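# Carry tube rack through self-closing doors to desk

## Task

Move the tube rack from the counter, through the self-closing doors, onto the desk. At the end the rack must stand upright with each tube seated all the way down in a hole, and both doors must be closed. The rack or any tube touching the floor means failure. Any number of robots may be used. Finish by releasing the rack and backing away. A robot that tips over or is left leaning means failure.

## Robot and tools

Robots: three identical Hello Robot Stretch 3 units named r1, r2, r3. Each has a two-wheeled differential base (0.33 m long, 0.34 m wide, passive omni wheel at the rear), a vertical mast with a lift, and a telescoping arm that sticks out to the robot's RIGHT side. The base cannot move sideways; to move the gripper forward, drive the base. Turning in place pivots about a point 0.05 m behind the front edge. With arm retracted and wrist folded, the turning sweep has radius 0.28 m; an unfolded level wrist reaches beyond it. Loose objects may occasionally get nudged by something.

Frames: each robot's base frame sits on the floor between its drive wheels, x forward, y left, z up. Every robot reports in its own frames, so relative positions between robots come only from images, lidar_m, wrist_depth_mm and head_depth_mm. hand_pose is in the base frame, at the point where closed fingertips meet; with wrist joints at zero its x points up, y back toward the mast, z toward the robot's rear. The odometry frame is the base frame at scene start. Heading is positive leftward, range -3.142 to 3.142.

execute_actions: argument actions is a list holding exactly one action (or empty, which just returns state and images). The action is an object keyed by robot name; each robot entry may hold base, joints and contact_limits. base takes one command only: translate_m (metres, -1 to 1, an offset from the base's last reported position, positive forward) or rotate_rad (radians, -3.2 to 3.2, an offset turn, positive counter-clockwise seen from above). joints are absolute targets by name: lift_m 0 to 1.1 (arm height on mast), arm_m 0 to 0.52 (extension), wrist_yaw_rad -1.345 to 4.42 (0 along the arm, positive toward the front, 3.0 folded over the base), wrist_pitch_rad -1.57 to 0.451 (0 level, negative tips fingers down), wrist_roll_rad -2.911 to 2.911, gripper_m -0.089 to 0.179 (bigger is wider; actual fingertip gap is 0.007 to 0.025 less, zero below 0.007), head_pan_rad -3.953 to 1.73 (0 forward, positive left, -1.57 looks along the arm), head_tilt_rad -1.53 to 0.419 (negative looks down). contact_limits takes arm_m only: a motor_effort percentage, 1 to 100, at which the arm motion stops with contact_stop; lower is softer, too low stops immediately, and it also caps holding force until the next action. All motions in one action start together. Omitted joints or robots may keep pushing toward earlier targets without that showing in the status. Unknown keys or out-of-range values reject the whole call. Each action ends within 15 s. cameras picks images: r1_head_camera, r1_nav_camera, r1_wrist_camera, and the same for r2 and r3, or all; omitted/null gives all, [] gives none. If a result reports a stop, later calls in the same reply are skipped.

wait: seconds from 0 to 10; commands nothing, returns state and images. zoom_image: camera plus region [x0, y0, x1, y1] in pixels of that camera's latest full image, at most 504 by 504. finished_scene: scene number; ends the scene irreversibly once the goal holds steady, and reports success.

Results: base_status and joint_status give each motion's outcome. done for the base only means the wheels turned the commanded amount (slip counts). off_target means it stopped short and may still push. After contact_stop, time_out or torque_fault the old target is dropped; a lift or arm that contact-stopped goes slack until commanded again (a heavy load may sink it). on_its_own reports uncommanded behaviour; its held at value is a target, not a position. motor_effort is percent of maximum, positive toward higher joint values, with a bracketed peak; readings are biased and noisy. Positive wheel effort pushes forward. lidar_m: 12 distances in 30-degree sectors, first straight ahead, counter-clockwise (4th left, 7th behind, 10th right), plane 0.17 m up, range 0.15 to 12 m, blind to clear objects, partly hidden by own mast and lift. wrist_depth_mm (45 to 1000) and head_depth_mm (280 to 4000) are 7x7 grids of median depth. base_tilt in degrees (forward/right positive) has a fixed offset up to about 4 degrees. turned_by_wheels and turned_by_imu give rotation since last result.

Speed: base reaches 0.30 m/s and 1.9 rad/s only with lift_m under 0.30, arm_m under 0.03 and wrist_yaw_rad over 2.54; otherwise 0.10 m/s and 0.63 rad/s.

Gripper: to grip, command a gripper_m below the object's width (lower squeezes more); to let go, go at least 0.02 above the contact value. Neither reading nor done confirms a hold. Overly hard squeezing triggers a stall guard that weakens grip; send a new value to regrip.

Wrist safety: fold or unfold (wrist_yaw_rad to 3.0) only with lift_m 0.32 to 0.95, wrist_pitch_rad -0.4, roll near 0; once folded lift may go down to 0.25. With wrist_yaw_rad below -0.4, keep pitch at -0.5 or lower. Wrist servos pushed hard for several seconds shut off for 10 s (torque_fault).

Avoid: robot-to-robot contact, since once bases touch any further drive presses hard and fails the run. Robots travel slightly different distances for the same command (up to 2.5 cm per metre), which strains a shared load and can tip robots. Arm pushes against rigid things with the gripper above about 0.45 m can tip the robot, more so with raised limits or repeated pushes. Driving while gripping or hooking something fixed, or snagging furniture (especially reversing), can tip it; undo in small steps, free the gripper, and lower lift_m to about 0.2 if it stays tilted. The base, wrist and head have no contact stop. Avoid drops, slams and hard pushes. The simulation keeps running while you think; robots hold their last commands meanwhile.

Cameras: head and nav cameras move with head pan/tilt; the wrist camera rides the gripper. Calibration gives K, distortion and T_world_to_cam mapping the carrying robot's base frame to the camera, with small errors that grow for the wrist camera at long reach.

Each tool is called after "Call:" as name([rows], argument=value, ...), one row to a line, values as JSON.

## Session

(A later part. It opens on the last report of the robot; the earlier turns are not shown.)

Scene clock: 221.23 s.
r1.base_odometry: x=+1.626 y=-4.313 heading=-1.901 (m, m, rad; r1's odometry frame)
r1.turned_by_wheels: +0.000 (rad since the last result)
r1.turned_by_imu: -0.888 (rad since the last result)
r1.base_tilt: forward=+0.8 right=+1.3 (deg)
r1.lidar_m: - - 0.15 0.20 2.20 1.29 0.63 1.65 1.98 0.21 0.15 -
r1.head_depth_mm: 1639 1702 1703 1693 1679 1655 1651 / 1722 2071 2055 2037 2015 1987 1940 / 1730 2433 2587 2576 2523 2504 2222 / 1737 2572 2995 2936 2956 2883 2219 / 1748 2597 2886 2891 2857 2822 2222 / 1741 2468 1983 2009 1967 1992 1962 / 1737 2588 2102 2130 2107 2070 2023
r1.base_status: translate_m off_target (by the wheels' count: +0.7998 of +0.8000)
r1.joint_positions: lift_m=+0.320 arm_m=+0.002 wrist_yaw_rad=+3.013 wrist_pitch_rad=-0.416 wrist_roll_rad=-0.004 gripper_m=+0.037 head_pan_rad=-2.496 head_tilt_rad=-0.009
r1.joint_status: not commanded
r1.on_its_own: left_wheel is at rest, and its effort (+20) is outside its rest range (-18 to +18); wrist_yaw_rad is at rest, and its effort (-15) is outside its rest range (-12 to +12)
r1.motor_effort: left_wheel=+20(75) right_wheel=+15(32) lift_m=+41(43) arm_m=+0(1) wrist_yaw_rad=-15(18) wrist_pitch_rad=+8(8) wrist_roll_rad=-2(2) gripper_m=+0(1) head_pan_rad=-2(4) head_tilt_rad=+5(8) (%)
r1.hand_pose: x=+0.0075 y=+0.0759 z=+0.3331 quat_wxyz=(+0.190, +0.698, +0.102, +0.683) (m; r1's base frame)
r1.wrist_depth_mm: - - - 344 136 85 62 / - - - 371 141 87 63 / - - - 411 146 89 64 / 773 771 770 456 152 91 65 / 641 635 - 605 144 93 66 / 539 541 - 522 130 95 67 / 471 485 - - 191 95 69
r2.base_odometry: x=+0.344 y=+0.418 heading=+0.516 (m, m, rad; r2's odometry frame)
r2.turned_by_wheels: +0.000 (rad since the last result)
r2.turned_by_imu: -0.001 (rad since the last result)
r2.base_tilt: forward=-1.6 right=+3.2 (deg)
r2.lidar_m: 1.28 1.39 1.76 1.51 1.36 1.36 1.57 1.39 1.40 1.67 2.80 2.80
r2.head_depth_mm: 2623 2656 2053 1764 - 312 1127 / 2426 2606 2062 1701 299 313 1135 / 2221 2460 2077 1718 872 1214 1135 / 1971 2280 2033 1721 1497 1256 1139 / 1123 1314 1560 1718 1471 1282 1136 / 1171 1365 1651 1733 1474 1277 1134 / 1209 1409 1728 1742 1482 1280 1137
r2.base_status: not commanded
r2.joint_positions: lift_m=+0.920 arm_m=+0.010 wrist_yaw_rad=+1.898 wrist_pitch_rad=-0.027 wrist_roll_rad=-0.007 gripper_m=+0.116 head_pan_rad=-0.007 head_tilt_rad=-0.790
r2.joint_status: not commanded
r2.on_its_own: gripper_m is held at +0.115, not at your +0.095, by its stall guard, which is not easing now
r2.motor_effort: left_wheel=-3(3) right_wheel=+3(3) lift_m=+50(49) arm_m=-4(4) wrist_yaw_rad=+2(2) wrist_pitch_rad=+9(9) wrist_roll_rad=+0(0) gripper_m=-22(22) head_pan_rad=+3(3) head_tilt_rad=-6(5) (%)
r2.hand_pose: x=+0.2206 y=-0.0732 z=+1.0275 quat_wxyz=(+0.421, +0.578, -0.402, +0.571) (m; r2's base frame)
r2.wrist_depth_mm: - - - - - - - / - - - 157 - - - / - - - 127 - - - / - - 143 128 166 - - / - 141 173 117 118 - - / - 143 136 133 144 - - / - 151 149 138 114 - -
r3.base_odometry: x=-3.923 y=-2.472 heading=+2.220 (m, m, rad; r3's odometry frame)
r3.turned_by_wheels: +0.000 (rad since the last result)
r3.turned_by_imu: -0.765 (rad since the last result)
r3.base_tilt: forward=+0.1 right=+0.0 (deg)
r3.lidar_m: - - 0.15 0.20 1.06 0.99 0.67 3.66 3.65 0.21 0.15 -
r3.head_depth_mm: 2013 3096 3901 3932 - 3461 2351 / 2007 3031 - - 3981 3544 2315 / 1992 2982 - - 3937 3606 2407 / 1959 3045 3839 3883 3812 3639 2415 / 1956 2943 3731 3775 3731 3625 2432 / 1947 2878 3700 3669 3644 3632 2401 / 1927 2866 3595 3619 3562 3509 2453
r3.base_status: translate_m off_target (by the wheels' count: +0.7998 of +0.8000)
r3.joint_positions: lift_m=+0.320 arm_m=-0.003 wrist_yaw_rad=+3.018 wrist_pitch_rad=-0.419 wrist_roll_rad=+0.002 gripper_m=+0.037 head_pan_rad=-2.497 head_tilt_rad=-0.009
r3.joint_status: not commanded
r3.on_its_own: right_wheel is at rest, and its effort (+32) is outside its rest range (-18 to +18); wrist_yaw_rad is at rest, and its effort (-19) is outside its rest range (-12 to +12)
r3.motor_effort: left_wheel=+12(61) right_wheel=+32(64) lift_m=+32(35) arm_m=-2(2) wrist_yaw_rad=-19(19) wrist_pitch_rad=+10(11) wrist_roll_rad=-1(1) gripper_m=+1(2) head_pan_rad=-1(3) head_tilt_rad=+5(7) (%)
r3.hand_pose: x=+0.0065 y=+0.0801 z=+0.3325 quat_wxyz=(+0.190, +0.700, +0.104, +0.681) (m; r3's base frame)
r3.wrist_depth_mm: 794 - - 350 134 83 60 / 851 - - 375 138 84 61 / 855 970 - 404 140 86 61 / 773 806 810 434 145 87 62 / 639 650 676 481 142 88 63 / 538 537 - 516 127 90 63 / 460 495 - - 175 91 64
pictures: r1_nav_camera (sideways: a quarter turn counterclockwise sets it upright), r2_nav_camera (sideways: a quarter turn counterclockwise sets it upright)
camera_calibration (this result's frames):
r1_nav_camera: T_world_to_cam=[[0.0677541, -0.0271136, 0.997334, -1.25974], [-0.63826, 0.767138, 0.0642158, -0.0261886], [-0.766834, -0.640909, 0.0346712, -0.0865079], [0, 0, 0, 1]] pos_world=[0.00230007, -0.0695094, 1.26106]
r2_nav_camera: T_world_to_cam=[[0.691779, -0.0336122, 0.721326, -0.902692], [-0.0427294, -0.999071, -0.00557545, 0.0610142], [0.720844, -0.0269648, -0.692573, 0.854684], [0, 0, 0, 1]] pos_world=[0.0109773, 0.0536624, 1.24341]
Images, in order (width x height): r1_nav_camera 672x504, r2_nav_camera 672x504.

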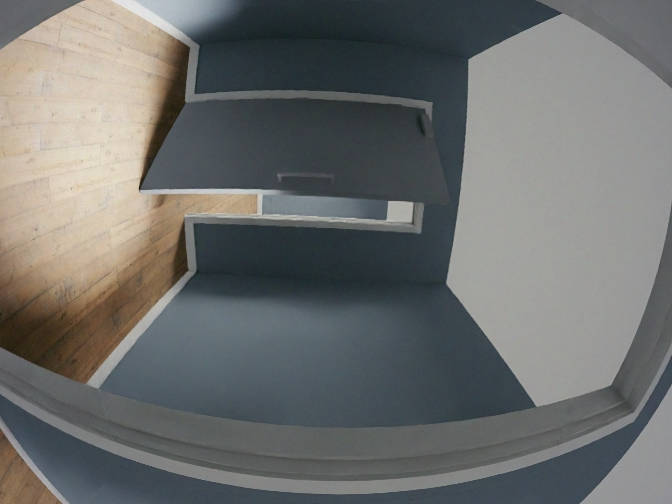

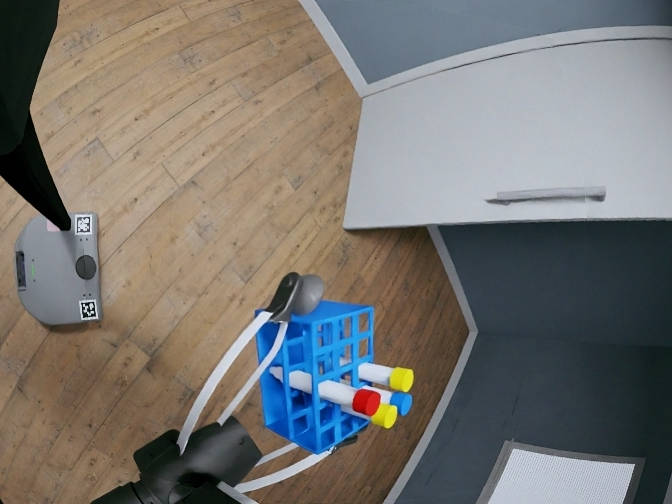

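Call:
execute_actions([
  {"r1":{"base":{"translate_m":0.5}},"r3":{"base":{"translate_m":0.6}},"r2":{"base":{"rotate_rad":-0.5}}},
], cameras=[])

Call:
execute_actions([
  {"r1":{"base":{"translate_m":-0.4}},"r3":{"base":{"translate_m":-0.4}},"r2":{"base":{"translate_m":0.45}}},
], cameras=[])

Call:
execute_actions([
  {"r1":{"base":{"rotate_rad":0.8}},"r3":{"base":{"rotate_rad":0.8}},"r2":{"base":{"translate_m":0.15}}},
], cameras=[])

Call:
execute_actions([
  {"r1":{"base":{"translate_m":0.8}},"r3":{"base":{"translate_m":0.8}},"r2":{"base":{"translate_m":0.5}}},
], cameras=["r2_nav_camera","r1_nav_camera"])

Scene clock: 229.43 s.
r1.base_odometry: x=+1.464 y=-4.786 heading=-1.901 (m, m, rad; r1's odometry frame)
r1.turned_by_wheels: +0.000 (rad since the last result)
r1.turned_by_imu: -0.769 (rad since the last result)
r1.base_tilt: forward=+1.0 right=+1.3 (deg)
r1.lidar_m: - - 0.15 0.20 2.68 2.78 2.49 0.97 1.03 0.21 0.15 -
r1.head_depth_mm: 1720 2404 2432 2407 2397 2366 2238 / 1649 1908 1903 1904 1923 1928 1928 / 1311 1310 1324 1318 1323 1333 1333 / 975 979 981 981 982 989 1013 / 1013 1002 997 993 982 978 978 / 1746 1891 1888 1865 1846 1846 1818 / 1759 2023 2034 1999 1970 1978 1950
r1.base_status: done
r1.joint_positions: lift_m=+0.320 arm_m=+0.002 wrist_yaw_rad=+3.013 wrist_pitch_rad=-0.416 wrist_roll_rad=-0.004 gripper_m=+0.037 head_pan_rad=-2.497 head_tilt_rad=-0.009
r1.joint_status: not commanded
r1.on_its_own: wrist_yaw_rad is at rest, and its effort (-15) is outside its rest range (-12 to +12)
r1.motor_effort: left_wheel=+1(37) right_wheel=+16(35) lift_m=+40(42) arm_m=+0(1) wrist_yaw_rad=-15(19) wrist_pitch_rad=+8(8) wrist_roll_rad=-2(2) gripper_m=+0(0) head_pan_rad=-2(1) head_tilt_rad=+5(5) (%)
r1.hand_pose: x=+0.0075 y=+0.0759 z=+0.3331 quat_wxyz=(+0.190, +0.698, +0.102, +0.683) (m; r1's base frame)
r1.wrist_depth_mm: - - - 348 137 86 63 / - - - 375 141 87 63 / - - - 413 146 89 64 / 785 776 785 459 152 91 65 / 639 632 - 595 145 93 66 / 545 540 - 526 131 96 68 / 469 479 - - 191 95 69
r2.base_odometry: x=+0.344 y=+0.418 heading=+0.016 (m, m, rad; r2's odometry frame)
r2.turned_by_wheels: -0.500 (rad since the last result)
r2.turned_by_imu: -0.506 (rad since the last result)
r2.base_tilt: forward=-1.6 right=+3.2 (deg)
r2.lidar_m: 2.81 2.09 0.91 1.76 1.49 1.36 1.36 1.55 1.40 1.40 1.70 2.80
r2.head_depth_mm: 2405 2585 2050 1739 - 312 1123 / 2516 2593 2094 1706 299 313 1132 / 2612 2614 2066 1715 874 1205 1128 / 2721 2656 2086 1726 1501 1244 1132 / 2825 2615 2089 1722 1467 1278 1131 / 2756 2655 2094 1727 1474 1283 1134 / 2426 2492 2100 1726 1479 1279 1134
r2.base_status: done
r2.joint_positions: lift_m=+0.920 arm_m=+0.010 wrist_yaw_rad=+1.898 wrist_pitch_rad=-0.027 wrist_roll_rad=-0.007 gripper_m=+0.116 head_pan_rad=-0.007 head_tilt_rad=-0.790
r2.joint_status: not commanded
r2.on_its_own: gripper_m is held at +0.115, not at your +0.095, by its stall guard, which is not easing now
r2.motor_effort: left_wheel=+2(5) right_wheel=-4(8) lift_m=+49(49) arm_m=-4(4) wrist_yaw_rad=+2(2) wrist_pitch_rad=+9(9) wrist_roll_rad=+0(0) gripper_m=-21(22) head_pan_rad=+4(3) head_tilt_rad=-5(5) (%)
r2.hand_pose: x=+0.2206 y=-0.0732 z=+1.0275 quat_wxyz=(+0.421, +0.578, -0.402, +0.571) (m; r2's base frame)
r2.wrist_depth_mm: - - - - - - - / - - - 156 - - - / - - - 127 - - - / - - 143 127 166 - - / - 140 173 117 118 - - / - 143 136 133 144 - - / - 151 148 138 114 - -
r3.base_odometry: x=-4.286 y=-1.994 heading=+2.220 (m, m, rad; r3's odometry frame)
r3.turned_by_wheels: +0.001 (rad since the last result)
r3.turned_by_imu: -0.767 (rad since the last result)
r3.base_tilt: forward=+0.1 right=+0.0 (deg)
r3.lidar_m: - - 0.15 0.20 1.97 1.57 1.48 1.11 3.33 0.21 0.15 -
r3.head_depth_mm: 1427 1445 1436 1445 1457 1465 1463 / 1520 1518 1503 1509 1513 1507 1517 / 1347 1313 1296 1279 1235 1236 1204 / 1105 1091 1099 1100 1100 1097 1091 / 1769 2552 3210 3218 3216 3129 2425 / 1953 2889 3421 3420 3489 3454 2418 / 1917 2928 3742 3800 3772 3623 2459
r3.base_status: translate_m off_target (by the wheels' count: +0.5997 of +0.6000)
r3.joint_positions: lift_m=+0.320 arm_m=-0.002 wrist_yaw_rad=+3.015 wrist_pitch_rad=-0.419 wrist_roll_rad=+0.002 gripper_m=+0.037 head_pan_rad=-2.497 head_tilt_rad=-0.008
r3.joint_status: not commanded
r3.on_its_own: left_wheel is at rest, and its effort (+35) is outside its rest range (-18 to +18); right_wheel is at rest, and its effort (+31) is outside its rest range (-18 to +18); wrist_yaw_rad is at rest, and its effort (-15) is outside its rest range (-12 to +12)
r3.motor_effort: left_wheel=+35(43) right_wheel=+31(64) lift_m=+32(33) arm_m=-2(3) wrist_yaw_rad=-15(19) wrist_pitch_rad=+10(10) wrist_roll_rad=-1(1) gripper_m=+2(2) head_pan_rad=-1(2) head_tilt_rad=+4(5) (%)
r3.hand_pose: x=+0.0072 y=+0.0800 z=+0.3326 quat_wxyz=(+0.191, +0.700, +0.103, +0.680) (m; r3's base frame)
r3.wrist_depth_mm: - - - 341 132 82 59 / - - - 364 135 83 60 / - - - 388 139 84 61 / 780 786 813 424 143 86 62 / 639 632 679 470 140 87 62 / 538 535 - 507 126 89 63 / 459 489 - - 165 90 64
pictures: none
No camera images: the call's "cameras" was empty. Leave "cameras" out to get every camera's image.

Scene clock: 234.90 s.
r1.base_odometry: x=+1.594 y=-4.408 heading=-1.901 (m, m, rad; r1's odometry frame)
r1.turned_by_wheels: +0.000 (rad since the last result)
r1.turned_by_imu: +0.001 (rad since the last result)
r1.base_tilt: forward=+1.0 right=+1.4 (deg)
r1.lidar_m: 0.15 - 0.15 0.18 2.60 2.34 2.11 0.97 0.71 1.96 0.63 0.20
r1.head_depth_mm: 1716 2051 2037 2031 2010 2008 1986 / 1714 2120 2083 2076 2101 2058 2050 / 1517 1523 1528 1545 1546 1541 1561 / 1171 1170 1170 1177 1182 1184 1185 / 945 950 951 955 951 962 962 / 798 800 801 803 805 806 806 / 671 674 674 676 675 692 693
r1.base_status: done
r1.joint_positions: lift_m=+0.320 arm_m=+0.002 wrist_yaw_rad=+3.002 wrist_pitch_rad=-0.416 wrist_roll_rad=-0.004 gripper_m=+0.037 head_pan_rad=-2.497 head_tilt_rad=-0.009
r1.joint_status: not commanded
r1.motor_effort: left_wheel=-3(5) right_wheel=+1(12) lift_m=+40(41) arm_m=+0(0) wrist_yaw_rad=-2(16) wrist_pitch_rad=+8(8) wrist_roll_rad=-1(1) gripper_m=+0(1) head_pan_rad=-1(1) head_tilt_rad=+4(5) (%)
r1.hand_pose: x=+0.0101 y=+0.0755 z=+0.3331 quat_wxyz=(+0.194, +0.699, +0.098, +0.682) (m; r1's base frame)
r1.wrist_depth_mm: - - - 220 171 142 121 / - - - 237 183 150 126 / - - - 263 196 158 132 / 767 768 780 287 211 168 138 / 646 640 - 343 221 177 146 / 536 536 - 378 225 190 155 / 474 484 - - 289 201 163
r2.base_odometry: x=+0.794 y=+0.425 heading=+0.017 (m, m, rad; r2's odometry frame)
r2.turned_by_wheels: +0.000 (rad since the last result)
r2.turned_by_imu: +0.002 (rad since the last result)
r2.base_tilt: forward=-1.6 right=+3.2 (deg)
r2.lidar_m: 2.38 1.76 0.82 1.59 1.96 1.77 1.79 1.72 1.55 1.56 1.89 2.37
r2.head_depth_mm: 2045 2313 2088 1746 - 312 1123 / 2118 2365 2077 1711 298 313 1135 / 2171 2425 2076 1711 872 1209 1123 / 2308 2554 2080 1715 1485 1256 1131 / 2415 2581 2122 1717 1463 1279 1133 / 2440 2595 2087 1722 1478 1279 1138 / 2209 2355 2095 1728 1481 1291 1144
r2.base_status: done
r2.joint_positions: lift_m=+0.920 arm_m=+0.010 wrist_yaw_rad=+1.898 wrist_pitch_rad=-0.027 wrist_roll_rad=-0.007 gripper_m=+0.116 head_pan_rad=-0.007 head_tilt_rad=-0.790
r2.joint_status: not commanded
r2.on_its_own: gripper_m is held at +0.115, not at your +0.095, by its stall guard, which is not easing now
r2.motor_effort: left_wheel=+1(6) right_wheel=-3(5) lift_m=+49(49) arm_m=-4(4) wrist_yaw_rad=+2(2) wrist_pitch_rad=+9(9) wrist_roll_rad=+0(0) gripper_m=-22(21) head_pan_rad=+3(3) head_tilt_rad=-4(5) (%)
r2.hand_pose: x=+0.2206 y=-0.0732 z=+1.0275 quat_wxyz=(+0.421, +0.578, -0.402, +0.571) (m; r2's base frame)
r2.wrist_depth_mm: - - - - - - - / - - - 156 - - - / - - - 127 - - - / - - 143 127 164 - - / - 140 173 116 118 - - / - 143 136 134 144 - - / 983 151 148 138 114 - -
r3.base_odometry: x=-4.044 y=-2.313 heading=+2.220 (m, m, rad; r3's odometry frame)
r3.turned_by_wheels: +0.000 (rad since the last result)
r3.turned_by_imu: +0.002 (rad since the last result)
r3.base_tilt: forward=+0.1 right=+0.0 (deg)
r3.lidar_m: 0.15 - 0.15 0.18 1.66 1.15 1.09 0.92 0.81 3.83 0.45 0.17
r3.head_depth_mm: 1040 1044 1049 1048 1061 1056 1059 / 1101 1107 1107 1115 1116 1121 1126 / 1164 1167 1181 1181 1185 1193 1181 / 1157 1143 1126 1109 1092 1076 1057 / 979 961 961 943 932 922 908 / 849 839 833 822 792 786 778 / 770 763 772 769 768 770 771
r3.base_status: done
r3.joint_positions: lift_m=+0.320 arm_m=-0.002 wrist_yaw_rad=+3.003 wrist_pitch_rad=-0.419 wrist_roll_rad=+0.002 gripper_m=+0.037 head_pan_rad=-2.497 head_tilt_rad=-0.008
r3.joint_status: not commanded
r3.motor_effort: left_wheel=-2(26) right_wheel=+2(31) lift_m=+31(32) arm_m=-1(2) wrist_yaw_rad=-3(16) wrist_pitch_rad=+10(10) wrist_roll_rad=-1(1) gripper_m=+0(2) head_pan_rad=-1(1) head_tilt_rad=+4(4) (%)
r3.hand_pose: x=+0.0098 y=+0.0797 z=+0.3325 quat_wxyz=(+0.195, +0.701, +0.099, +0.679) (m; r3's base frame)
r3.wrist_depth_mm: - - - 221 164 132 110 / - - - 238 174 138 114 / - - - 259 186 145 119 / 775 797 757 286 199 153 124 / 635 645 640 315 208 161 130 / 538 533 - 348 209 172 137 / 463 473 - 335 273 181 143
pictures: none
No camera images: the call's "cameras" was empty. Leave "cameras" out to get every camera's image.

Scene clock: 240.60 s.
r1.base_odometry: x=+1.594 y=-4.408 heading=-1.102 (m, m, rad; r1's odometry frame)
r1.turned_by_wheels: +0.800 (rad since the last result)
r1.turned_by_imu: +0.707 (rad since the last result)
r1.base_tilt: forward=+0.9 right=+1.2 (deg)
r1.lidar_m: - - 0.15 0.20 2.18 2.10 0.76 0.69 2.02 0.21 0.15 -
r1.head_depth_mm: 646 642 638 638 635 630 628 / 747 745 742 733 727 722 715 / 1732 2217 2204 2184 2169 2135 2025 / 1739 2546 2878 2808 2777 2769 2220 / 1745 2623 3037 3028 3031 2970 2205 / 1745 2631 2935 - - 2934 2212 / 1748 2448 2774 2093 2082 2090 2014
r1.base_status: done
r1.joint_positions: lift_m=+0.320 arm_m=+0.002 wrist_yaw_rad=+3.000 wrist_pitch_rad=-0.416 wrist_roll_rad=-0.004 gripper_m=+0.037 head_pan_rad=-2.497 head_tilt_rad=-0.008
r1.joint_status: not commanded
r1.motor_effort: left_wheel=+3(13) right_wheel=+18(25) lift_m=+38(40) arm_m=-1(1) wrist_yaw_rad=+2(7) wrist_pitch_rad=+8(8) wrist_roll_rad=-1(1) gripper_m=+1(0) head_pan_rad=-2(1) head_tilt_rad=+5(5) (%)
r1.hand_pose: x=+0.0106 y=+0.0755 z=+0.3332 quat_wxyz=(+0.195, +0.699, +0.097, +0.681) (m; r1's base frame)
r1.wrist_depth_mm: - - - - 129 82 60 / - - - - 134 83 61 / - - - 917 139 85 62 / 769 756 783 734 143 87 63 / 641 635 - 637 138 90 64 / 546 541 - 536 128 92 65 / 471 483 - - 182 93 66
r2.base_odometry: x=+0.944 y=+0.427 heading=+0.017 (m, m, rad; r2's odometry frame)
r2.turned_by_wheels: +0.000 (rad since the last result)
r2.turned_by_imu: +0.000 (rad since the last result)
r2.base_tilt: forward=-1.6 right=+3.2 (deg)
r2.lidar_m: 2.24 1.72 0.82 1.25 1.90 1.92 1.93 1.77 1.60 1.60 1.95 2.23
r2.head_depth_mm: 1932 2177 2069 1750 - 312 1127 / 1999 2261 2073 1713 298 313 1129 / 2065 2355 2076 1711 868 1214 1127 / 2116 2446 2068 1715 1486 1246 1133 / 2245 2474 2101 1733 1472 1283 1139 / 2319 2529 2094 1719 1475 1277 1136 / 2128 2294 2090 1730 1480 1282 1141
r2.base_status: done
r2.joint_positions: lift_m=+0.920 arm_m=+0.010 wrist_yaw_rad=+1.898 wrist_pitch_rad=-0.027 wrist_roll_rad=-0.007 gripper_m=+0.116 head_pan_rad=-0.007 head_tilt_rad=-0.790
r2.joint_status: not commanded
r2.on_its_own: gripper_m is held at +0.115, not at your +0.095, by its stall guard, which is not easing now
r2.motor_effort: left_wheel=+1(7) right_wheel=-3(5) lift_m=+49(49) arm_m=-4(4) wrist_yaw_rad=+2(2) wrist_pitch_rad=+9(9) wrist_roll_rad=+0(0) gripper_m=-22(22) head_pan_rad=+3(3) head_tilt_rad=-5(6) (%)
r2.hand_pose: x=+0.2206 y=-0.0732 z=+1.0275 quat_wxyz=(+0.421, +0.578, -0.402, +0.571) (m; r2's base frame)
r2.wrist_depth_mm: - - - - - - - / - - - 156 - - - / - - - 127 - - - / - - 143 127 165 - - / - 140 174 117 118 - - / 826 143 135 133 144 - - / - 152 148 137 114 - -
r3.base_odometry: x=-4.044 y=-2.313 heading=+3.019 (m, m, rad; r3's odometry frame)
r3.turned_by_wheels: +0.799 (rad since the last result)
r3.turned_by_imu: +0.627 (rad since the last result)
r3.base_tilt: forward=+0.1 right=+0.0 (deg)
r3.lidar_m: - - 0.15 0.21 1.09 1.07 0.78 0.79 3.81 0.21 0.15 -
r3.head_depth_mm: 754 745 751 762 771 797 803 / 1996 3054 3767 3772 3800 3647 2366 / 1973 3018 - - - 3463 2385 / 1944 2939 - - - 3691 2430 / 1945 2865 - - - 3715 2434 / 1930 2918 3828 3903 3944 3798 2430 / 1904 2843 3728 3704 3721 3637 2451
r3.base_status: done
r3.joint_positions: lift_m=+0.320 arm_m=-0.002 wrist_yaw_rad=+3.007 wrist_pitch_rad=-0.419 wrist_roll_rad=+0.002 gripper_m=+0.037 head_pan_rad=-2.498 head_tilt_rad=-0.007
r3.joint_status: not commanded
r3.on_its_own: right_wheel is at rest, and its effort (+36) is outside its rest range (-18 to +18)
r3.motor_effort: left_wheel=+2(14) right_wheel=+36(72) lift_m=+32(32) arm_m=-2(1) wrist_yaw_rad=-8(11) wrist_pitch_rad=+10(11) wrist_roll_rad=-1(1) gripper_m=+2(2) head_pan_rad=-1(1) head_tilt_rad=+4(5) (%)
r3.hand_pose: x=+0.0088 y=+0.0798 z=+0.3326 quat_wxyz=(+0.193, +0.700, +0.100, +0.680) (m; r3's base frame)
r3.wrist_depth_mm: 842 - - - 132 82 59 / 904 - - - 135 83 60 / 903 - - 948 139 85 61 / 790 791 808 729 143 86 61 / 636 644 672 618 140 87 62 / 540 535 - 532 125 89 63 / 463 485 - - 166 90 64
pictures: none
No camera images: the call's "cameras" was empty. Leave "cameras" out to get every camera's image.

Scene clock: 250.00 s.
r1.base_odometry: x=+1.956 y=-5.121 heading=-1.101 (m, m, rad; r1's odometry frame)
r1.turned_by_wheels: +0.000 (rad since the last result)
r1.turned_by_imu: -0.721 (rad since the last result)
r1.base_tilt: forward=+0.9 right=+1.2 (deg)
r1.lidar_m: - - 0.15 0.20 2.56 0.94 2.52 1.06 1.06 0.21 0.15 -
r1.head_depth_mm: 1710 2396 2434 2442 2431 2424 2251 / 1704 2279 2501 2509 2502 2493 2162 / 1609 1713 1712 1730 1728 1745 1745 / 1296 1301 1303 1313 1306 1316 1322 / 1054 1038 1036 1035 1036 1037 1033 / 1580 1920 1893 1878 1081 1078 1065 / 1736 2066 2037 2013 1977 1977 1962
r1.base_status: translate_m off_target (by the wheels' count: +0.7998 of +0.8000)
r1.joint_positions: lift_m=+0.320 arm_m=+0.002 wrist_yaw_rad=+3.003 wrist_pitch_rad=-0.416 wrist_roll_rad=-0.004 gripper_m=+0.037 head_pan_rad=-2.499 head_tilt_rad=-0.007
r1.joint_status: not commanded
r1.on_its_own: left_wheel is at rest, and its effort (+20) is outside its rest range (-18 to +18)
r1.motor_effort: left_wheel=+20(69) right_wheel=+15(46) lift_m=+38(44) arm_m=-2(3) wrist_yaw_rad=-3(19) wrist_pitch_rad=+8(9) wrist_roll_rad=-2(2) gripper_m=+1(0) head_pan_rad=+0(2) head_tilt_rad=+4(5) (%)
r1.hand_pose: x=+0.0098 y=+0.0754 z=+0.3332 quat_wxyz=(+0.194, +0.699, +0.098, +0.682) (m; r1's base frame)
r1.wrist_depth_mm: - - - - 130 82 60 / - - - - 135 84 61 / - - - 894 140 86 62 / 786 753 772 709 145 88 63 / 641 640 - 609 139 90 64 / 539 539 - 523 126 93 66 / 470 483 - - 184 92 67
r2.base_odometry: x=+1.444 y=+0.436 heading=+0.017 (m, m, rad; r2's odometry frame)
r2.turned_by_wheels: +0.000 (rad since the last result)
r2.turned_by_imu: +0.002 (rad since the last result)
r2.base_tilt: forward=-1.6 right=+3.2 (deg)
r2.lidar_m: 1.77 1.53 1.37 1.35 1.03 2.38 2.40 1.97 1.77 1.78 1.95 1.76
r2.head_depth_mm: 1490 1709 1914 1763 - 312 1130 / 1551 1765 1980 1708 298 313 1125 / 1618 1850 2008 1720 876 1211 1129 / 1675 1942 2075 1720 1499 1252 1136 / 1762 2029 2082 1732 1471 1280 1136 / 1844 2125 2088 1714 1466 1279 1136 / 1848 2044 2049 1728 1472 1284 1136
r2.base_status: done
r2.joint_positions: lift_m=+0.920 arm_m=+0.010 wrist_yaw_rad=+1.898 wrist_pitch_rad=-0.027 wrist_roll_rad=-0.007 gripper_m=+0.116 head_pan_rad=-0.007 head_tilt_rad=-0.790
r2.joint_status: not commanded
r2.on_its_own: gripper_m is held at +0.115, not at your +0.095, by its stall guard, which is not easing now
r2.motor_effort: left_wheel=+1(5) right_wheel=-3(4) lift_m=+49(49) arm_m=-4(4) wrist_yaw_rad=+2(2) wrist_pitch_rad=+9(9) wrist_roll_rad=+0(0) gripper_m=-22(23) head_pan_rad=+2(3) head_tilt_rad=-6(5) (%)
r2.hand_pose: x=+0.2206 y=-0.0732 z=+1.0275 quat_wxyz=(+0.421, +0.578, -0.402, +0.571) (m; r2's base frame)
r2.wrist_depth_mm: - - - - - - - / - - - 155 - - - / - - - 127 - - - / - - 143 127 166 - - / - 141 173 117 118 - - / - 142 135 133 143 - - / - 151 149 137 114 - -
r3.base_odometry: x=-4.838 y=-2.216 heading=+3.020 (m, m, rad; r3's odometry frame)
r3.turned_by_wheels: +0.000 (rad since the last result)
r3.turned_by_imu: -0.623 (rad since the last result)
r3.base_tilt: forward=+0.1 right=+0.1 (deg)
r3.lidar_m: - - 0.15 0.20 1.87 1.58 1.49 1.16 3.34 0.21 0.15 -
r3.head_depth_mm: 1438 1437 1459 1452 1458 1472 1467 / 1515 1535 1524 1543 1535 1545 1548 / 1554 1542 1491 1482 1447 1424 1403 / 1282 1257 1242 1218 1196 1168 1138 / 1144 1154 1156 1157 1173 1186 1197 / 1926 2863 3463 3414 3533 3475 2422 / 1922 2844 3758 3757 3677 3663 2475
r3.base_status: translate_m off_target (by the wheels' count: +0.7997 of +0.8000)
r3.joint_positions: lift_m=+0.320 arm_m=-0.002 wrist_yaw_rad=+3.011 wrist_pitch_rad=-0.420 wrist_roll_rad=+0.002 gripper_m=+0.037 head_pan_rad=-2.499 head_tilt_rad=-0.007
r3.joint_status: not commanded
r3.on_its_own: left_wheel is at rest, and its effort (+31) is outside its rest range (-18 to +18); right_wheel is at rest, and its effort (+34) is outside its rest range (-18 to +18)
r3.motor_effort: left_wheel=+31(64) right_wheel=+34(87) lift_m=+32(34) arm_m=-2(2) wrist_yaw_rad=-12(18) wrist_pitch_rad=+10(11) wrist_roll_rad=-1(1) gripper_m=+3(3) head_pan_rad=+0(0) head_tilt_rad=+4(4) (%)
r3.hand_pose: x=+0.0080 y=+0.0798 z=+0.3323 quat_wxyz=(+0.193, +0.700, +0.102, +0.680) (m; r3's base frame)
r3.wrist_depth_mm: - - - 330 130 81 59 / - - - 351 134 82 60 / - - - 379 137 84 60 / 783 792 805 411 141 85 61 / 637 631 662 461 143 86 62 / 527 540 - 502 125 88 63 / 458 491 - - 171 89 63
pictures: r1_nav_camera (sideways: a quarter turn counterclockwise sets it upright), r2_nav_camera (sideways: a quarter turn counterclockwise sets it upright)
camera_calibration (this result's frames):
r1_nav_camera: T_world_to_cam=[[0.0690267, -0.0263266, 0.997267, -1.25966], [-0.635495, 0.769423, 0.0642981, -0.0263127], [-0.769013, -0.638197, 0.0363803, -0.0887197], [0, 0, 0, 1]] pos_world=[0.00200201, -0.0695376, 1.26114]
r2_nav_camera: T_world_to_cam=[[0.691855, -0.033604, 0.721254, -0.902598], [-0.0427173, -0.999072, -0.00557172, 0.0610092], [0.720772, -0.0269552, -0.692648, 0.854783], [0, 0, 0, 1]] pos_world=[0.0109705, 0.0536625, 1.24341]
Images, in order (width x height): r1_nav_camera 672x504, r2_nav_camera 672x504.

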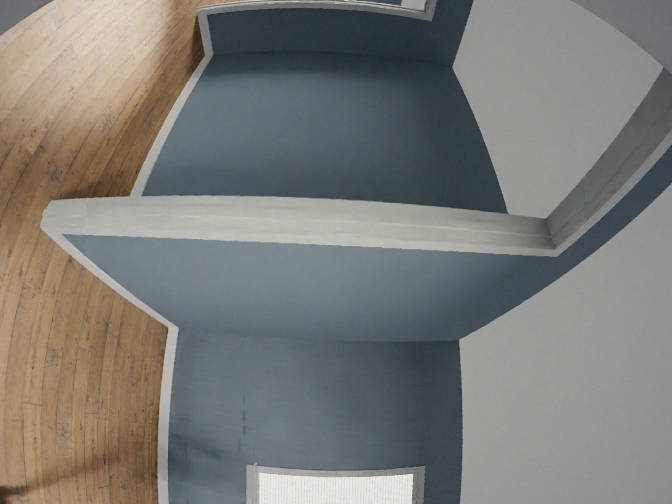

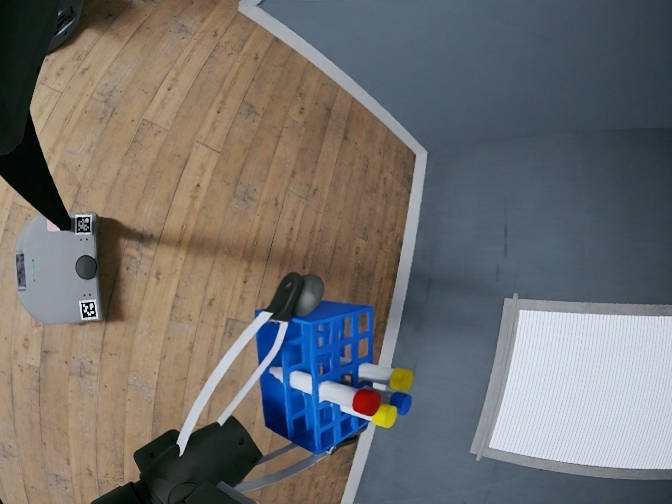

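Call:
execute_actions([
  {"r2":{"base":{"rotate_rad":1.27},"joints":{"head_tilt_rad":-1.0}}},
], cameras=["r2_nav_camera"])

Scene clock: 253.43 s.
r1.base_odometry: x=+1.956 y=-5.121 heading=-1.101 (m, m, rad; r1's odometry frame)
r1.turned_by_wheels: +0.000 (rad since the last result)
r1.turned_by_imu: -0.001 (rad since the last result)
r1.base_tilt: forward=+0.9 right=+1.4 (deg)
r1.lidar_m: - - 0.15 0.20 2.57 1.06 2.53 1.06 1.06 0.21 0.15 -
r1.head_depth_mm: 1720 2400 2428 2416 2437 2397 2243 / 1729 2288 2519 2508 2501 2476 2179 / 1614 1717 1722 1726 1737 1740 1755 / 1299 1299 1308 1302 1314 1311 1312 / 1056 1043 1036 1037 1042 1033 1032 / 1587 1904 1892 1870 1079 1071 1059 / 1738 2039 2020 2015 2004 1986 1956
r1.base_status: not commanded
r1.joint_positions: lift_m=+0.320 arm_m=+0.002 wrist_yaw_rad=+3.003 wrist_pitch_rad=-0.416 wrist_roll_rad=-0.004 gripper_m=+0.037 head_pan_rad=-2.499 head_tilt_rad=-0.007
r1.joint_status: not commanded
r1.on_its_own: left_wheel is at rest, and its effort (+20) is outside its rest range (-18 to +18)
r1.motor_effort: left_wheel=+20(21) right_wheel=+15(15) lift_m=+38(38) arm_m=-3(2) wrist_yaw_rad=-3(3) wrist_pitch_rad=+8(8) wrist_roll_rad=-2(2) gripper_m=+0(0) head_pan_rad=+0(1) head_tilt_rad=+4(4) (%)
r1.hand_pose: x=+0.0098 y=+0.0754 z=+0.3332 quat_wxyz=(+0.194, +0.699, +0.098, +0.682) (m; r1's base frame)
r1.wrist_depth_mm: - - - - 130 82 60 / - - - - 135 84 61 / - - - 898 140 86 62 / 785 766 777 707 145 88 63 / 636 639 - 613 139 90 64 / 539 536 - 520 126 92 66 / 469 482 - - 182 92 67
r2.base_odometry: x=+1.444 y=+0.436 heading=+1.287 (m, m, rad; r2's odometry frame)
r2.turned_by_wheels: +1.270 (rad since the last result)
r2.turned_by_imu: +1.284 (rad since the last result)
r2.base_tilt: forward=-1.6 right=+3.3 (deg)
r2.lidar_m: 1.38 0.97 0.96 2.39 2.40 1.81 1.77 1.86 1.81 1.76 1.85 1.42
r2.head_depth_mm: 1299 1533 - - 1284 1191 1091 / 1323 1557 1681 326 1262 1203 1108 / 2252 1920 1652 345 1286 1205 1124 / 2214 1916 1676 1520 1320 1202 1130 / 2239 1909 1675 1485 1338 1205 1125 / 2271 1918 1683 1488 1340 1215 1108 / 2268 1863 1684 1403 1339 1216 1110
r2.base_status: done
r2.joint_positions: lift_m=+0.920 arm_m=+0.010 wrist_yaw_rad=+1.898 wrist_pitch_rad=-0.027 wrist_roll_rad=-0.007 gripper_m=+0.116 head_pan_rad=-0.007 head_tilt_rad=-0.987
r2.joint_status: all done
r2.on_its_own: gripper_m is held at +0.115, not at your +0.095, by its stall guard, which is not easing now
r2.motor_effort: left_wheel=-3(7) right_wheel=+3(7) lift_m=+49(49) arm_m=-4(4) wrist_yaw_rad=+2(2) wrist_pitch_rad=+9(9) wrist_roll_rad=+0(0) gripper_m=-22(21) head_pan_rad=+3(3) head_tilt_rad=-6(24) (%)
r2.hand_pose: x=+0.2206 y=-0.0732 z=+1.0275 quat_wxyz=(+0.421, +0.578, -0.402, +0.571) (m; r2's base frame)
r2.wrist_depth_mm: 798 - - - - - 998 / 799 - - 157 - - - / 839 - - 127 - - - / 856 988 143 127 166 - - / 882 140 174 117 119 - - / 884 142 135 133 143 - - / 997 151 148 137 114 - -
r3.base_odometry: x=-4.838 y=-2.216 heading=+3.020 (m, m, rad; r3's odometry frame)
r3.turned_by_wheels: +0.000 (rad since the last result)
r3.turned_by_imu: +0.001 (rad since the last result)
r3.base_tilt: forward=+0.0 right=+0.1 (deg)
r3.lidar_m: - - 0.15 0.20 1.87 1.58 1.49 1.16 3.33 0.21 0.15 -
r3.head_depth_mm: 1434 1445 1449 1447 1453 1457 1457 / 1520 1529 1542 1541 1534 1553 1551 / 1550 1543 1503 1478 1456 1429 1390 / 1276 1257 1241 1221 1194 1168 1146 / 1146 1148 1150 1156 1180 1180 1198 / 1927 2890 3444 3485 3499 3463 2441 / 1916 2890 3725 3764 3766 3616 2465
r3.base_status: not commanded
r3.joint_positions: lift_m=+0.320 arm_m=-0.002 wrist_yaw_rad=+3.011 wrist_pitch_rad=-0.420 wrist_roll_rad=+0.002 gripper_m=+0.037 head_pan_rad=-2.499 head_tilt_rad=-0.007
r3.joint_status: not commanded
r3.on_its_own: left_wheel is at rest, and its effort (+30) is outside its rest range (-18 to +18); right_wheel is at rest, and its effort (+33) is outside its rest range (-18 to +18)
r3.motor_effort: left_wheel=+30(30) right_wheel=+33(34) lift_m=+33(32) arm_m=-2(2) wrist_yaw_rad=-12(12) wrist_pitch_rad=+10(10) wrist_roll_rad=-1(1) gripper_m=+2(2) head_pan_rad=-1(1) head_tilt_rad=+4(4) (%)
r3.hand_pose: x=+0.0080 y=+0.0798 z=+0.3323 quat_wxyz=(+0.193, +0.700, +0.102, +0.680) (m; r3's base frame)
r3.wrist_depth_mm: - - - 330 130 81 59 / - - - 352 133 82 60 / - - - 381 137 84 60 / 773 787 813 412 141 85 61 / 634 636 688 457 143 87 62 / 537 533 - 500 125 88 62 / 459 488 - - 171 90 63
pictures: r2_nav_camera (sideways: a quarter turn counterclockwise sets it upright)
camera_calibration (this result's frames):
r2_nav_camera: T_world_to_cam=[[0.819805, -0.0344707, 0.571604, -0.708385], [-0.0430712, -0.999071, 0.00152441, 0.0517725], [0.57102, -0.0258694, -0.820528, 1.02199], [0, 0, 0, 1]] pos_world=[-0.000607604, 0.0537441, 1.24341]
Images, in order (width x height): r2_nav_camera 672x504.

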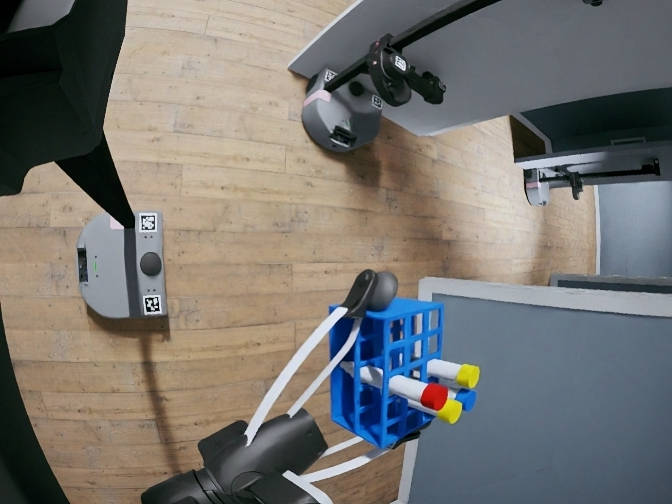

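Call:
execute_actions([
  {"r2":{"base":{"rotate_rad":0.09}}},
], cameras=[])

Call:
execute_actions([
  {"r2":{"base":{"translate_m":0.88}}},
], cameras=[])

Call:
execute_actions([
  {"r2":{"base":{"rotate_rad":0.38}}},
], cameras=["r2_nav_camera"])

Scene clock: 255.43 s.
r1.base_odometry: x=+1.956 y=-5.121 heading=-1.101 (m, m, rad; r1's odometry frame)
r1.turned_by_wheels: +0.000 (rad since the last result)
r1.turned_by_imu: +0.000 (rad since the last result)
r1.base_tilt: forward=+0.9 right=+1.3 (deg)
r1.lidar_m: - - 0.15 0.20 2.56 1.07 2.52 1.06 1.06 0.21 0.15 -
r1.head_depth_mm: 1717 2409 2445 2425 2424 2426 2214 / 1735 2318 2500 2499 2495 2467 2163 / 1608 1710 1726 1714 1733 1738 1740 / 1300 1302 1310 1307 1311 1318 1318 / 1050 1045 1038 1044 1031 1028 1032 / 1600 1927 1904 1876 1081 1073 1063 / 1742 2050 2035 2023 2002 1978 1954
r1.base_status: not commanded
r1.joint_positions: lift_m=+0.320 arm_m=+0.002 wrist_yaw_rad=+3.003 wrist_pitch_rad=-0.416 wrist_roll_rad=-0.004 gripper_m=+0.037 head_pan_rad=-2.499 head_tilt_rad=-0.007
r1.joint_status: not commanded
r1.on_its_own: left_wheel is at rest, and its effort (+20) is outside its rest range (-18 to +18)
r1.motor_effort: left_wheel=+20(20) right_wheel=+15(15) lift_m=+38(38) arm_m=-2(2) wrist_yaw_rad=-4(4) wrist_pitch_rad=+8(8) wrist_roll_rad=-2(2) gripper_m=+0(0) head_pan_rad=+0(0) head_tilt_rad=+4(4) (%)
r1.hand_pose: x=+0.0098 y=+0.0754 z=+0.3332 quat_wxyz=(+0.194, +0.699, +0.098, +0.682) (m; r1's base frame)
r1.wrist_depth_mm: - - - - 130 82 60 / - - - - 135 84 61 / - - - 916 140 86 62 / 775 765 758 702 145 88 63 / 642 639 - 615 139 90 65 / 549 542 - 517 126 92 66 / 470 482 - - 183 92 67
r2.base_odometry: x=+1.444 y=+0.436 heading=+1.376 (m, m, rad; r2's odometry frame)
r2.turned_by_wheels: +0.090 (rad since the last result)
r2.turned_by_imu: +0.091 (rad since the last result)
r2.base_tilt: forward=-1.6 right=+3.2 (deg)
r2.lidar_m: 1.37 0.96 1.03 2.39 2.22 1.78 1.77 1.92 1.78 1.76 1.74 1.39
r2.head_depth_mm: 1285 1501 - - 1283 1191 1100 / 2206 1824 1679 326 1261 1203 1106 / 2243 1900 1664 344 1286 1200 1116 / 2231 1909 1662 1510 1318 1204 1129 / 2258 1926 1669 1484 1335 1210 1132 / 2264 1920 1675 1458 1338 1212 1106 / 1437 1531 1473 1377 1331 1214 1111
r2.base_status: done
r2.joint_positions: lift_m=+0.920 arm_m=+0.010 wrist_yaw_rad=+1.898 wrist_pitch_rad=-0.027 wrist_roll_rad=-0.007 gripper_m=+0.116 head_pan_rad=-0.007 head_tilt_rad=-0.987
r2.joint_status: not commanded
r2.on_its_own: gripper_m is held at +0.115, not at your +0.095, by its stall guard, which is not easing now
r2.motor_effort: left_wheel=-3(7) right_wheel=+4(8) lift_m=+49(49) arm_m=-4(4) wrist_yaw_rad=+2(2) wrist_pitch_rad=+9(9) wrist_roll_rad=+0(0) gripper_m=-22(23) head_pan_rad=+3(3) head_tilt_rad=-7(6) (%)
r2.hand_pose: x=+0.2206 y=-0.0732 z=+1.0275 quat_wxyz=(+0.421, +0.578, -0.402, +0.571) (m; r2's base frame)
r2.wrist_depth_mm: 800 912 - - - - 959 / 854 979 - 156 - - - / 871 - - 127 - - - / 925 938 144 129 165 - - / - 141 173 117 118 - - / - 142 136 133 144 - - / - 151 148 137 114 - -
r3.base_odometry: x=-4.838 y=-2.216 heading=+3.020 (m, m, rad; r3's odometry frame)
r3.turned_by_wheels: +0.000 (rad since the last result)
r3.turned_by_imu: +0.001 (rad since the last result)
r3.base_tilt: forward=+0.1 right=+0.0 (deg)
r3.lidar_m: - - 0.15 0.20 1.86 1.58 1.49 1.16 3.34 0.21 0.15 -
r3.head_depth_mm: 1428 1440 1451 1449 1445 1475 1473 / 1516 1528 1517 1528 1543 1544 1559 / 1574 1532 1497 1471 1441 1428 1402 / 1283 1248 1250 1224 1199 1161 1144 / 1136 1144 1156 1156 1182 1185 1193 / 1938 2922 3483 3446 3489 3388 2439 / 1912 2852 3787 3767 3809 3638 2450
r3.base_status: not commanded
r3.joint_positions: lift_m=+0.320 arm_m=-0.002 wrist_yaw_rad=+3.011 wrist_pitch_rad=-0.420 wrist_roll_rad=+0.002 gripper_m=+0.037 head_pan_rad=-2.499 head_tilt_rad=-0.007
r3.joint_status: not commanded
r3.on_its_own: left_wheel is at rest, and its effort (+30) is outside its rest range (-18 to +18); right_wheel is at rest, and its effort (+34) is outside its rest range (-18 to +18)
r3.motor_effort: left_wheel=+30(31) right_wheel=+34(33) lift_m=+32(31) arm_m=-2(2) wrist_yaw_rad=-12(12) wrist_pitch_rad=+10(10) wrist_roll_rad=-1(1) gripper_m=+3(3) head_pan_rad=+0(1) head_tilt_rad=+4(4) (%)
r3.hand_pose: x=+0.0080 y=+0.0798 z=+0.3323 quat_wxyz=(+0.193, +0.700, +0.102, +0.680) (m; r3's base frame)
r3.wrist_depth_mm: - - - 331 130 81 59 / - - - 354 134 82 60 / - - - 377 137 84 60 / 782 799 820 414 141 85 61 / 635 640 662 461 143 87 62 / 535 536 - 501 125 88 63 / 462 491 - - 171 90 63
pictures: none
No camera images: the call's "cameras" was empty. Leave "cameras" out to get every camera's image.

Scene clock: 265.20 s.
r1.base_odometry: x=+1.956 y=-5.121 heading=-1.101 (m, m, rad; r1's odometry frame)
r1.turned_by_wheels: +0.000 (rad since the last result)
r1.turned_by_imu: -0.002 (rad since the last result)
r1.base_tilt: forward=+0.9 right=+1.3 (deg)
r1.lidar_m: - - 0.15 0.20 2.56 2.83 0.51 0.62 1.06 0.21 0.15 -
r1.head_depth_mm: 1701 2373 2432 564 2387 702 2249 / 1704 2295 2522 2509 2511 720 2155 / 1607 1709 1730 1725 1726 752 1748 / 1298 1293 1301 1308 1305 755 1323 / 1056 1045 1036 1038 1037 1032 1036 / 1598 1919 1880 1885 1088 1077 1063 / 1753 2047 2025 2019 2001 1998 1943
r1.base_status: not commanded
r1.joint_positions: lift_m=+0.320 arm_m=+0.002 wrist_yaw_rad=+3.003 wrist_pitch_rad=-0.416 wrist_roll_rad=-0.004 gripper_m=+0.037 head_pan_rad=-2.499 head_tilt_rad=-0.007
r1.joint_status: not commanded
r1.on_its_own: left_wheel is at rest, and its effort (+21) is outside its rest range (-18 to +18)
r1.motor_effort: left_wheel=+21(20) right_wheel=+15(15) lift_m=+38(38) arm_m=-2(2) wrist_yaw_rad=-4(3) wrist_pitch_rad=+8(8) wrist_roll_rad=-2(2) gripper_m=+1(0) head_pan_rad=+0(1) head_tilt_rad=+4(4) (%)
r1.hand_pose: x=+0.0098 y=+0.0754 z=+0.3332 quat_wxyz=(+0.194, +0.699, +0.098, +0.682) (m; r1's base frame)
r1.wrist_depth_mm: - - - - 130 82 61 / - - - - 135 84 61 / - - - 905 140 86 62 / 778 762 791 714 146 88 63 / 644 641 - 611 139 90 65 / 543 537 - 526 126 92 66 / 475 484 - - 183 92 67
r2.base_odometry: x=+1.614 y=+1.299 heading=+1.376 (m, m, rad; r2's odometry frame)
r2.turned_by_wheels: +0.000 (rad since the last result)
r2.turned_by_imu: +0.004 (rad since the last result)
r2.base_tilt: forward=-1.6 right=+3.2 (deg)
r2.lidar_m: 1.98 0.76 0.68 0.63 0.82 2.67 2.64 2.37 1.90 1.30 0.64 0.55
r2.head_depth_mm: 2219 1907 - - 1213 1196 1099 / 2195 1915 1662 331 1267 1197 1109 / 2205 1923 1672 345 1282 1204 1119 / 2112 1912 1673 1515 1331 1202 1129 / 2084 1930 1672 1467 1330 1208 1135 / 2101 1925 1690 1491 1337 1210 1109 / 2249 1937 1688 1487 1335 1217 1100
r2.base_status: done
r2.joint_positions: lift_m=+0.920 arm_m=+0.010 wrist_yaw_rad=+1.898 wrist_pitch_rad=-0.027 wrist_roll_rad=-0.007 gripper_m=+0.116 head_pan_rad=-0.007 head_tilt_rad=-0.988
r2.joint_status: not commanded
r2.on_its_own: gripper_m is held at +0.115, not at your +0.095, by its stall guard, which is not easing now
r2.motor_effort: left_wheel=-3(4) right_wheel=+2(10) lift_m=+49(49) arm_m=-4(4) wrist_yaw_rad=+2(2) wrist_pitch_rad=+9(9) wrist_roll_rad=+0(0) gripper_m=-22(21) head_pan_rad=+3(3) head_tilt_rad=-6(7) (%)
r2.hand_pose: x=+0.2206 y=-0.0732 z=+1.0275 quat_wxyz=(+0.421, +0.578, -0.402, +0.571) (m; r2's base frame)
r2.wrist_depth_mm: 579 - - - - - - / 596 782 - 156 - - - / 610 795 - 127 - - 359 / 626 704 143 127 165 - 359 / 630 141 173 117 118 - 345 / - 143 136 133 144 - 342 / 686 151 148 137 114 - 345
r3.base_odometry: x=-4.838 y=-2.216 heading=+3.020 (m, m, rad; r3's odometry frame)
r3.turned_by_wheels: +0.000 (rad since the last result)
r3.turned_by_imu: +0.003 (rad since the last result)
r3.base_tilt: forward=+0.0 right=+0.0 (deg)
r3.lidar_m: - - 0.15 0.20 1.86 1.58 1.49 1.16 3.34 0.21 0.15 -
r3.head_depth_mm: 1423 1448 1440 1443 1461 1456 1457 / 1514 1537 1518 1540 1534 1545 1564 / 1553 1533 1514 1484 1446 1430 1398 / 1277 1252 1236 1224 1194 1163 1144 / 1135 1145 1154 1155 1184 1182 1203 / 1930 2881 3434 3447 3433 3482 2462 / 1914 2868 3769 3715 3707 3667 2437
r3.base_status: not commanded
r3.joint_positions: lift_m=+0.320 arm_m=-0.002 wrist_yaw_rad=+3.011 wrist_pitch_rad=-0.420 wrist_roll_rad=+0.002 gripper_m=+0.037 head_pan_rad=-2.499 head_tilt_rad=-0.007
r3.joint_status: not commanded
r3.on_its_own: left_wheel is at rest, and its effort (+31) is outside its rest range (-18 to +18); right_wheel is at rest, and its effort (+33) is outside its rest range (-18 to +18)
r3.motor_effort: left_wheel=+31(30) right_wheel=+33(33) lift_m=+32(31) arm_m=-3(2) wrist_yaw_rad=-11(12) wrist_pitch_rad=+10(11) wrist_roll_rad=-1(1) gripper_m=+2(3) head_pan_rad=-1(1) head_tilt_rad=+4(4) (%)
r3.hand_pose: x=+0.0080 y=+0.0798 z=+0.3323 quat_wxyz=(+0.193, +0.700, +0.102, +0.680) (m; r3's base frame)
r3.wrist_depth_mm: - - - 332 130 81 59 / - - - 353 134 82 60 / - - - 382 137 84 60 / 790 791 820 412 142 85 61 / 637 643 664 462 144 87 62 / 535 537 - 501 125 88 63 / 461 491 - - 172 89 63
pictures: none
No camera images: the call's "cameras" was empty. Leave "cameras" out to get every camera's image.

Scene clock: 266.77 s.
r1.base_odometry: x=+1.956 y=-5.121 heading=-1.101 (m, m, rad; r1's odometry frame)
r1.turned_by_wheels: +0.000 (rad since the last result)
r1.turned_by_imu: +0.000 (rad since the last result)
r1.base_tilt: forward=+0.8 right=+1.3 (deg)
r1.lidar_m: - - 0.15 0.20 2.57 2.84 0.55 0.62 1.06 0.21 0.15 -
r1.head_depth_mm: 1710 2414 2479 563 2396 2360 2251 / 1716 2313 2524 2473 2478 691 2166 / 1601 1720 1716 1733 1730 1632 1748 / 1302 1296 1304 1308 1311 648 576 / 1053 1044 1033 1040 1038 1031 1033 / 1590 1916 1897 1878 1081 1071 1067 / 1747 2055 2031 1999 2013 1995 1958
r1.base_status: not commanded
r1.joint_positions: lift_m=+0.320 arm_m=+0.002 wrist_yaw_rad=+3.003 wrist_pitch_rad=-0.416 wrist_roll_rad=-0.004 gripper_m=+0.037 head_pan_rad=-2.499 head_tilt_rad=-0.007
r1.joint_status: not commanded
r1.on_its_own: left_wheel is at rest, and its effort (+20) is outside its rest range (-18 to +18)
r1.motor_effort: left_wheel=+20(21) right_wheel=+15(15) lift_m=+38(38) arm_m=-2(2) wrist_yaw_rad=-4(3) wrist_pitch_rad=+8(8) wrist_roll_rad=-2(2) gripper_m=+0(0) head_pan_rad=+0(0) head_tilt_rad=+4(5) (%)
r1.hand_pose: x=+0.0098 y=+0.0754 z=+0.3332 quat_wxyz=(+0.194, +0.699, +0.098, +0.682) (m; r1's base frame)
r1.wrist_depth_mm: - - - - 130 82 60 / - - - - 135 84 61 / - - - 879 140 86 62 / 774 759 772 719 145 88 63 / 633 629 - 614 139 90 65 / 542 540 - 523 126 92 66 / 473 487 - - 183 92 67
r2.base_odometry: x=+1.614 y=+1.299 heading=+1.756 (m, m, rad; r2's odometry frame)
r2.turned_by_wheels: +0.380 (rad since the last result)
r2.turned_by_imu: +0.384 (rad since the last result)
r2.base_tilt: forward=-1.6 right=+3.3 (deg)
r2.lidar_m: 1.77 0.68 0.63 0.63 2.74 2.64 2.68 1.95 1.88 0.73 0.55 2.69
r2.head_depth_mm: 2016 1896 - - 1270 1198 1096 / 2011 1889 1675 330 1256 1198 1109 / 2248 1915 1662 345 1283 1197 1123 / 2117 1912 1677 1514 1313 1204 1131 / 1947 1920 1669 1461 1325 1201 1131 / 1649 967 1064 1251 1332 1214 1104 / 718 802 915 1079 1284 1079 1102
r2.base_status: done
r2.joint_positions: lift_m=+0.920 arm_m=+0.010 wrist_yaw_rad=+1.898 wrist_pitch_rad=-0.027 wrist_roll_rad=-0.007 gripper_m=+0.116 head_pan_rad=-0.007 head_tilt_rad=-0.988
r2.joint_status: not commanded
r2.on_its_own: gripper_m is held at +0.115, not at your +0.095, by its stall guard, which is not easing now
r2.motor_effort: left_wheel=-3(6) right_wheel=+3(9) lift_m=+49(49) arm_m=-4(4) wrist_yaw_rad=+2(2) wrist_pitch_rad=+9(9) wrist_roll_rad=+0(0) gripper_m=-23(22) head_pan_rad=+3(3) head_tilt_rad=-7(6) (%)
r2.hand_pose: x=+0.2206 y=-0.0732 z=+1.0275 quat_wxyz=(+0.421, +0.578, -0.402, +0.571) (m; r2's base frame)
r2.wrist_depth_mm: 531 592 661 - - - - / 550 610 689 157 - - - / 564 631 706 127 - - - / 576 622 143 127 165 - - / 587 141 173 117 118 - - / - 143 136 133 144 - - / 635 151 148 137 114 - -
r3.base_odometry: x=-4.838 y=-2.216 heading=+3.020 (m, m, rad; r3's odometry frame)
r3.turned_by_wheels: +0.000 (rad since the last result)
r3.turned_by_imu: +0.000 (rad since the last result)
r3.base_tilt: forward=+0.1 right=+0.0 (deg)
r3.lidar_m: - - 0.15 0.20 1.87 1.58 1.49 1.16 3.33 0.21 0.15 -
r3.head_depth_mm: 1436 1438 1452 1448 1467 1451 1471 / 1518 1536 1528 1542 1546 1538 1549 / 1565 1519 1499 1479 1449 1415 1405 / 1280 1250 1246 1221 1211 1157 1145 / 1145 1150 1151 1158 1174 1185 1193 / 1938 2960 3422 3497 3560 3481 2440 / 1908 2910 3702 3731 3730 3689 2480
r3.base_status: not commanded
r3.joint_positions: lift_m=+0.320 arm_m=-0.002 wrist_yaw_rad=+3.011 wrist_pitch_rad=-0.420 wrist_roll_rad=+0.002 gripper_m=+0.037 head_pan_rad=-2.499 head_tilt_rad=-0.007
r3.joint_status: not commanded
r3.on_its_own: left_wheel is at rest, and its effort (+31) is outside its rest range (-18 to +18); right_wheel is at rest, and its effort (+33) is outside its rest range (-18 to +18)
r3.motor_effort: left_wheel=+31(31) right_wheel=+33(34) lift_m=+32(32) arm_m=-2(2) wrist_yaw_rad=-11(12) wrist_pitch_rad=+11(10) wrist_roll_rad=-1(1) gripper_m=+2(3) head_pan_rad=+0(0) head_tilt_rad=+4(4) (%)
r3.hand_pose: x=+0.0080 y=+0.0798 z=+0.3323 quat_wxyz=(+0.193, +0.700, +0.102, +0.680) (m; r3's base frame)
r3.wrist_depth_mm: - - - 329 131 81 59 / - - - 351 134 82 60 / - - - 381 138 84 60 / 794 800 801 412 141 85 61 / 627 645 668 459 144 87 62 / 533 535 - 497 125 88 63 / 461 487 - - 172 89 63
pictures: r2_nav_camera (sideways: a quarter turn counterclockwise sets it upright)
camera_calibration (this result's frames):
r2_nav_camera: T_world_to_cam=[[0.819916, -0.0344623, 0.571446, -0.70818], [-0.0430598, -0.999071, 0.00153133, 0.0517634], [0.570863, -0.0258619, -0.820638, 1.02213], [0, 0, 0, 1]] pos_world=[-0.000619435, 0.0537441, 1.24341]
Images, in order (width x height): r2_nav_camera 672x504.

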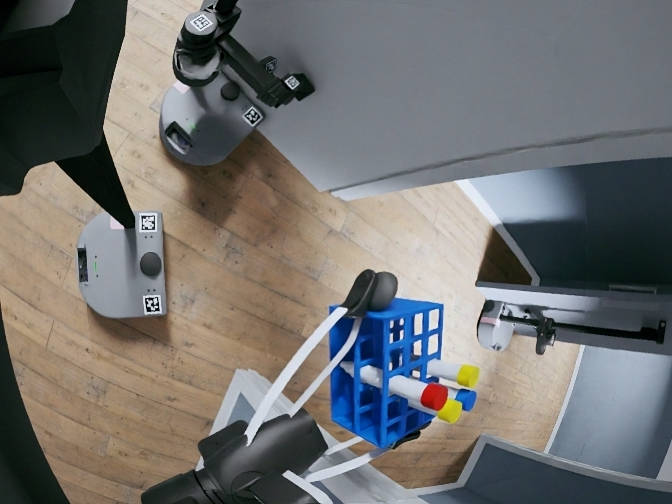

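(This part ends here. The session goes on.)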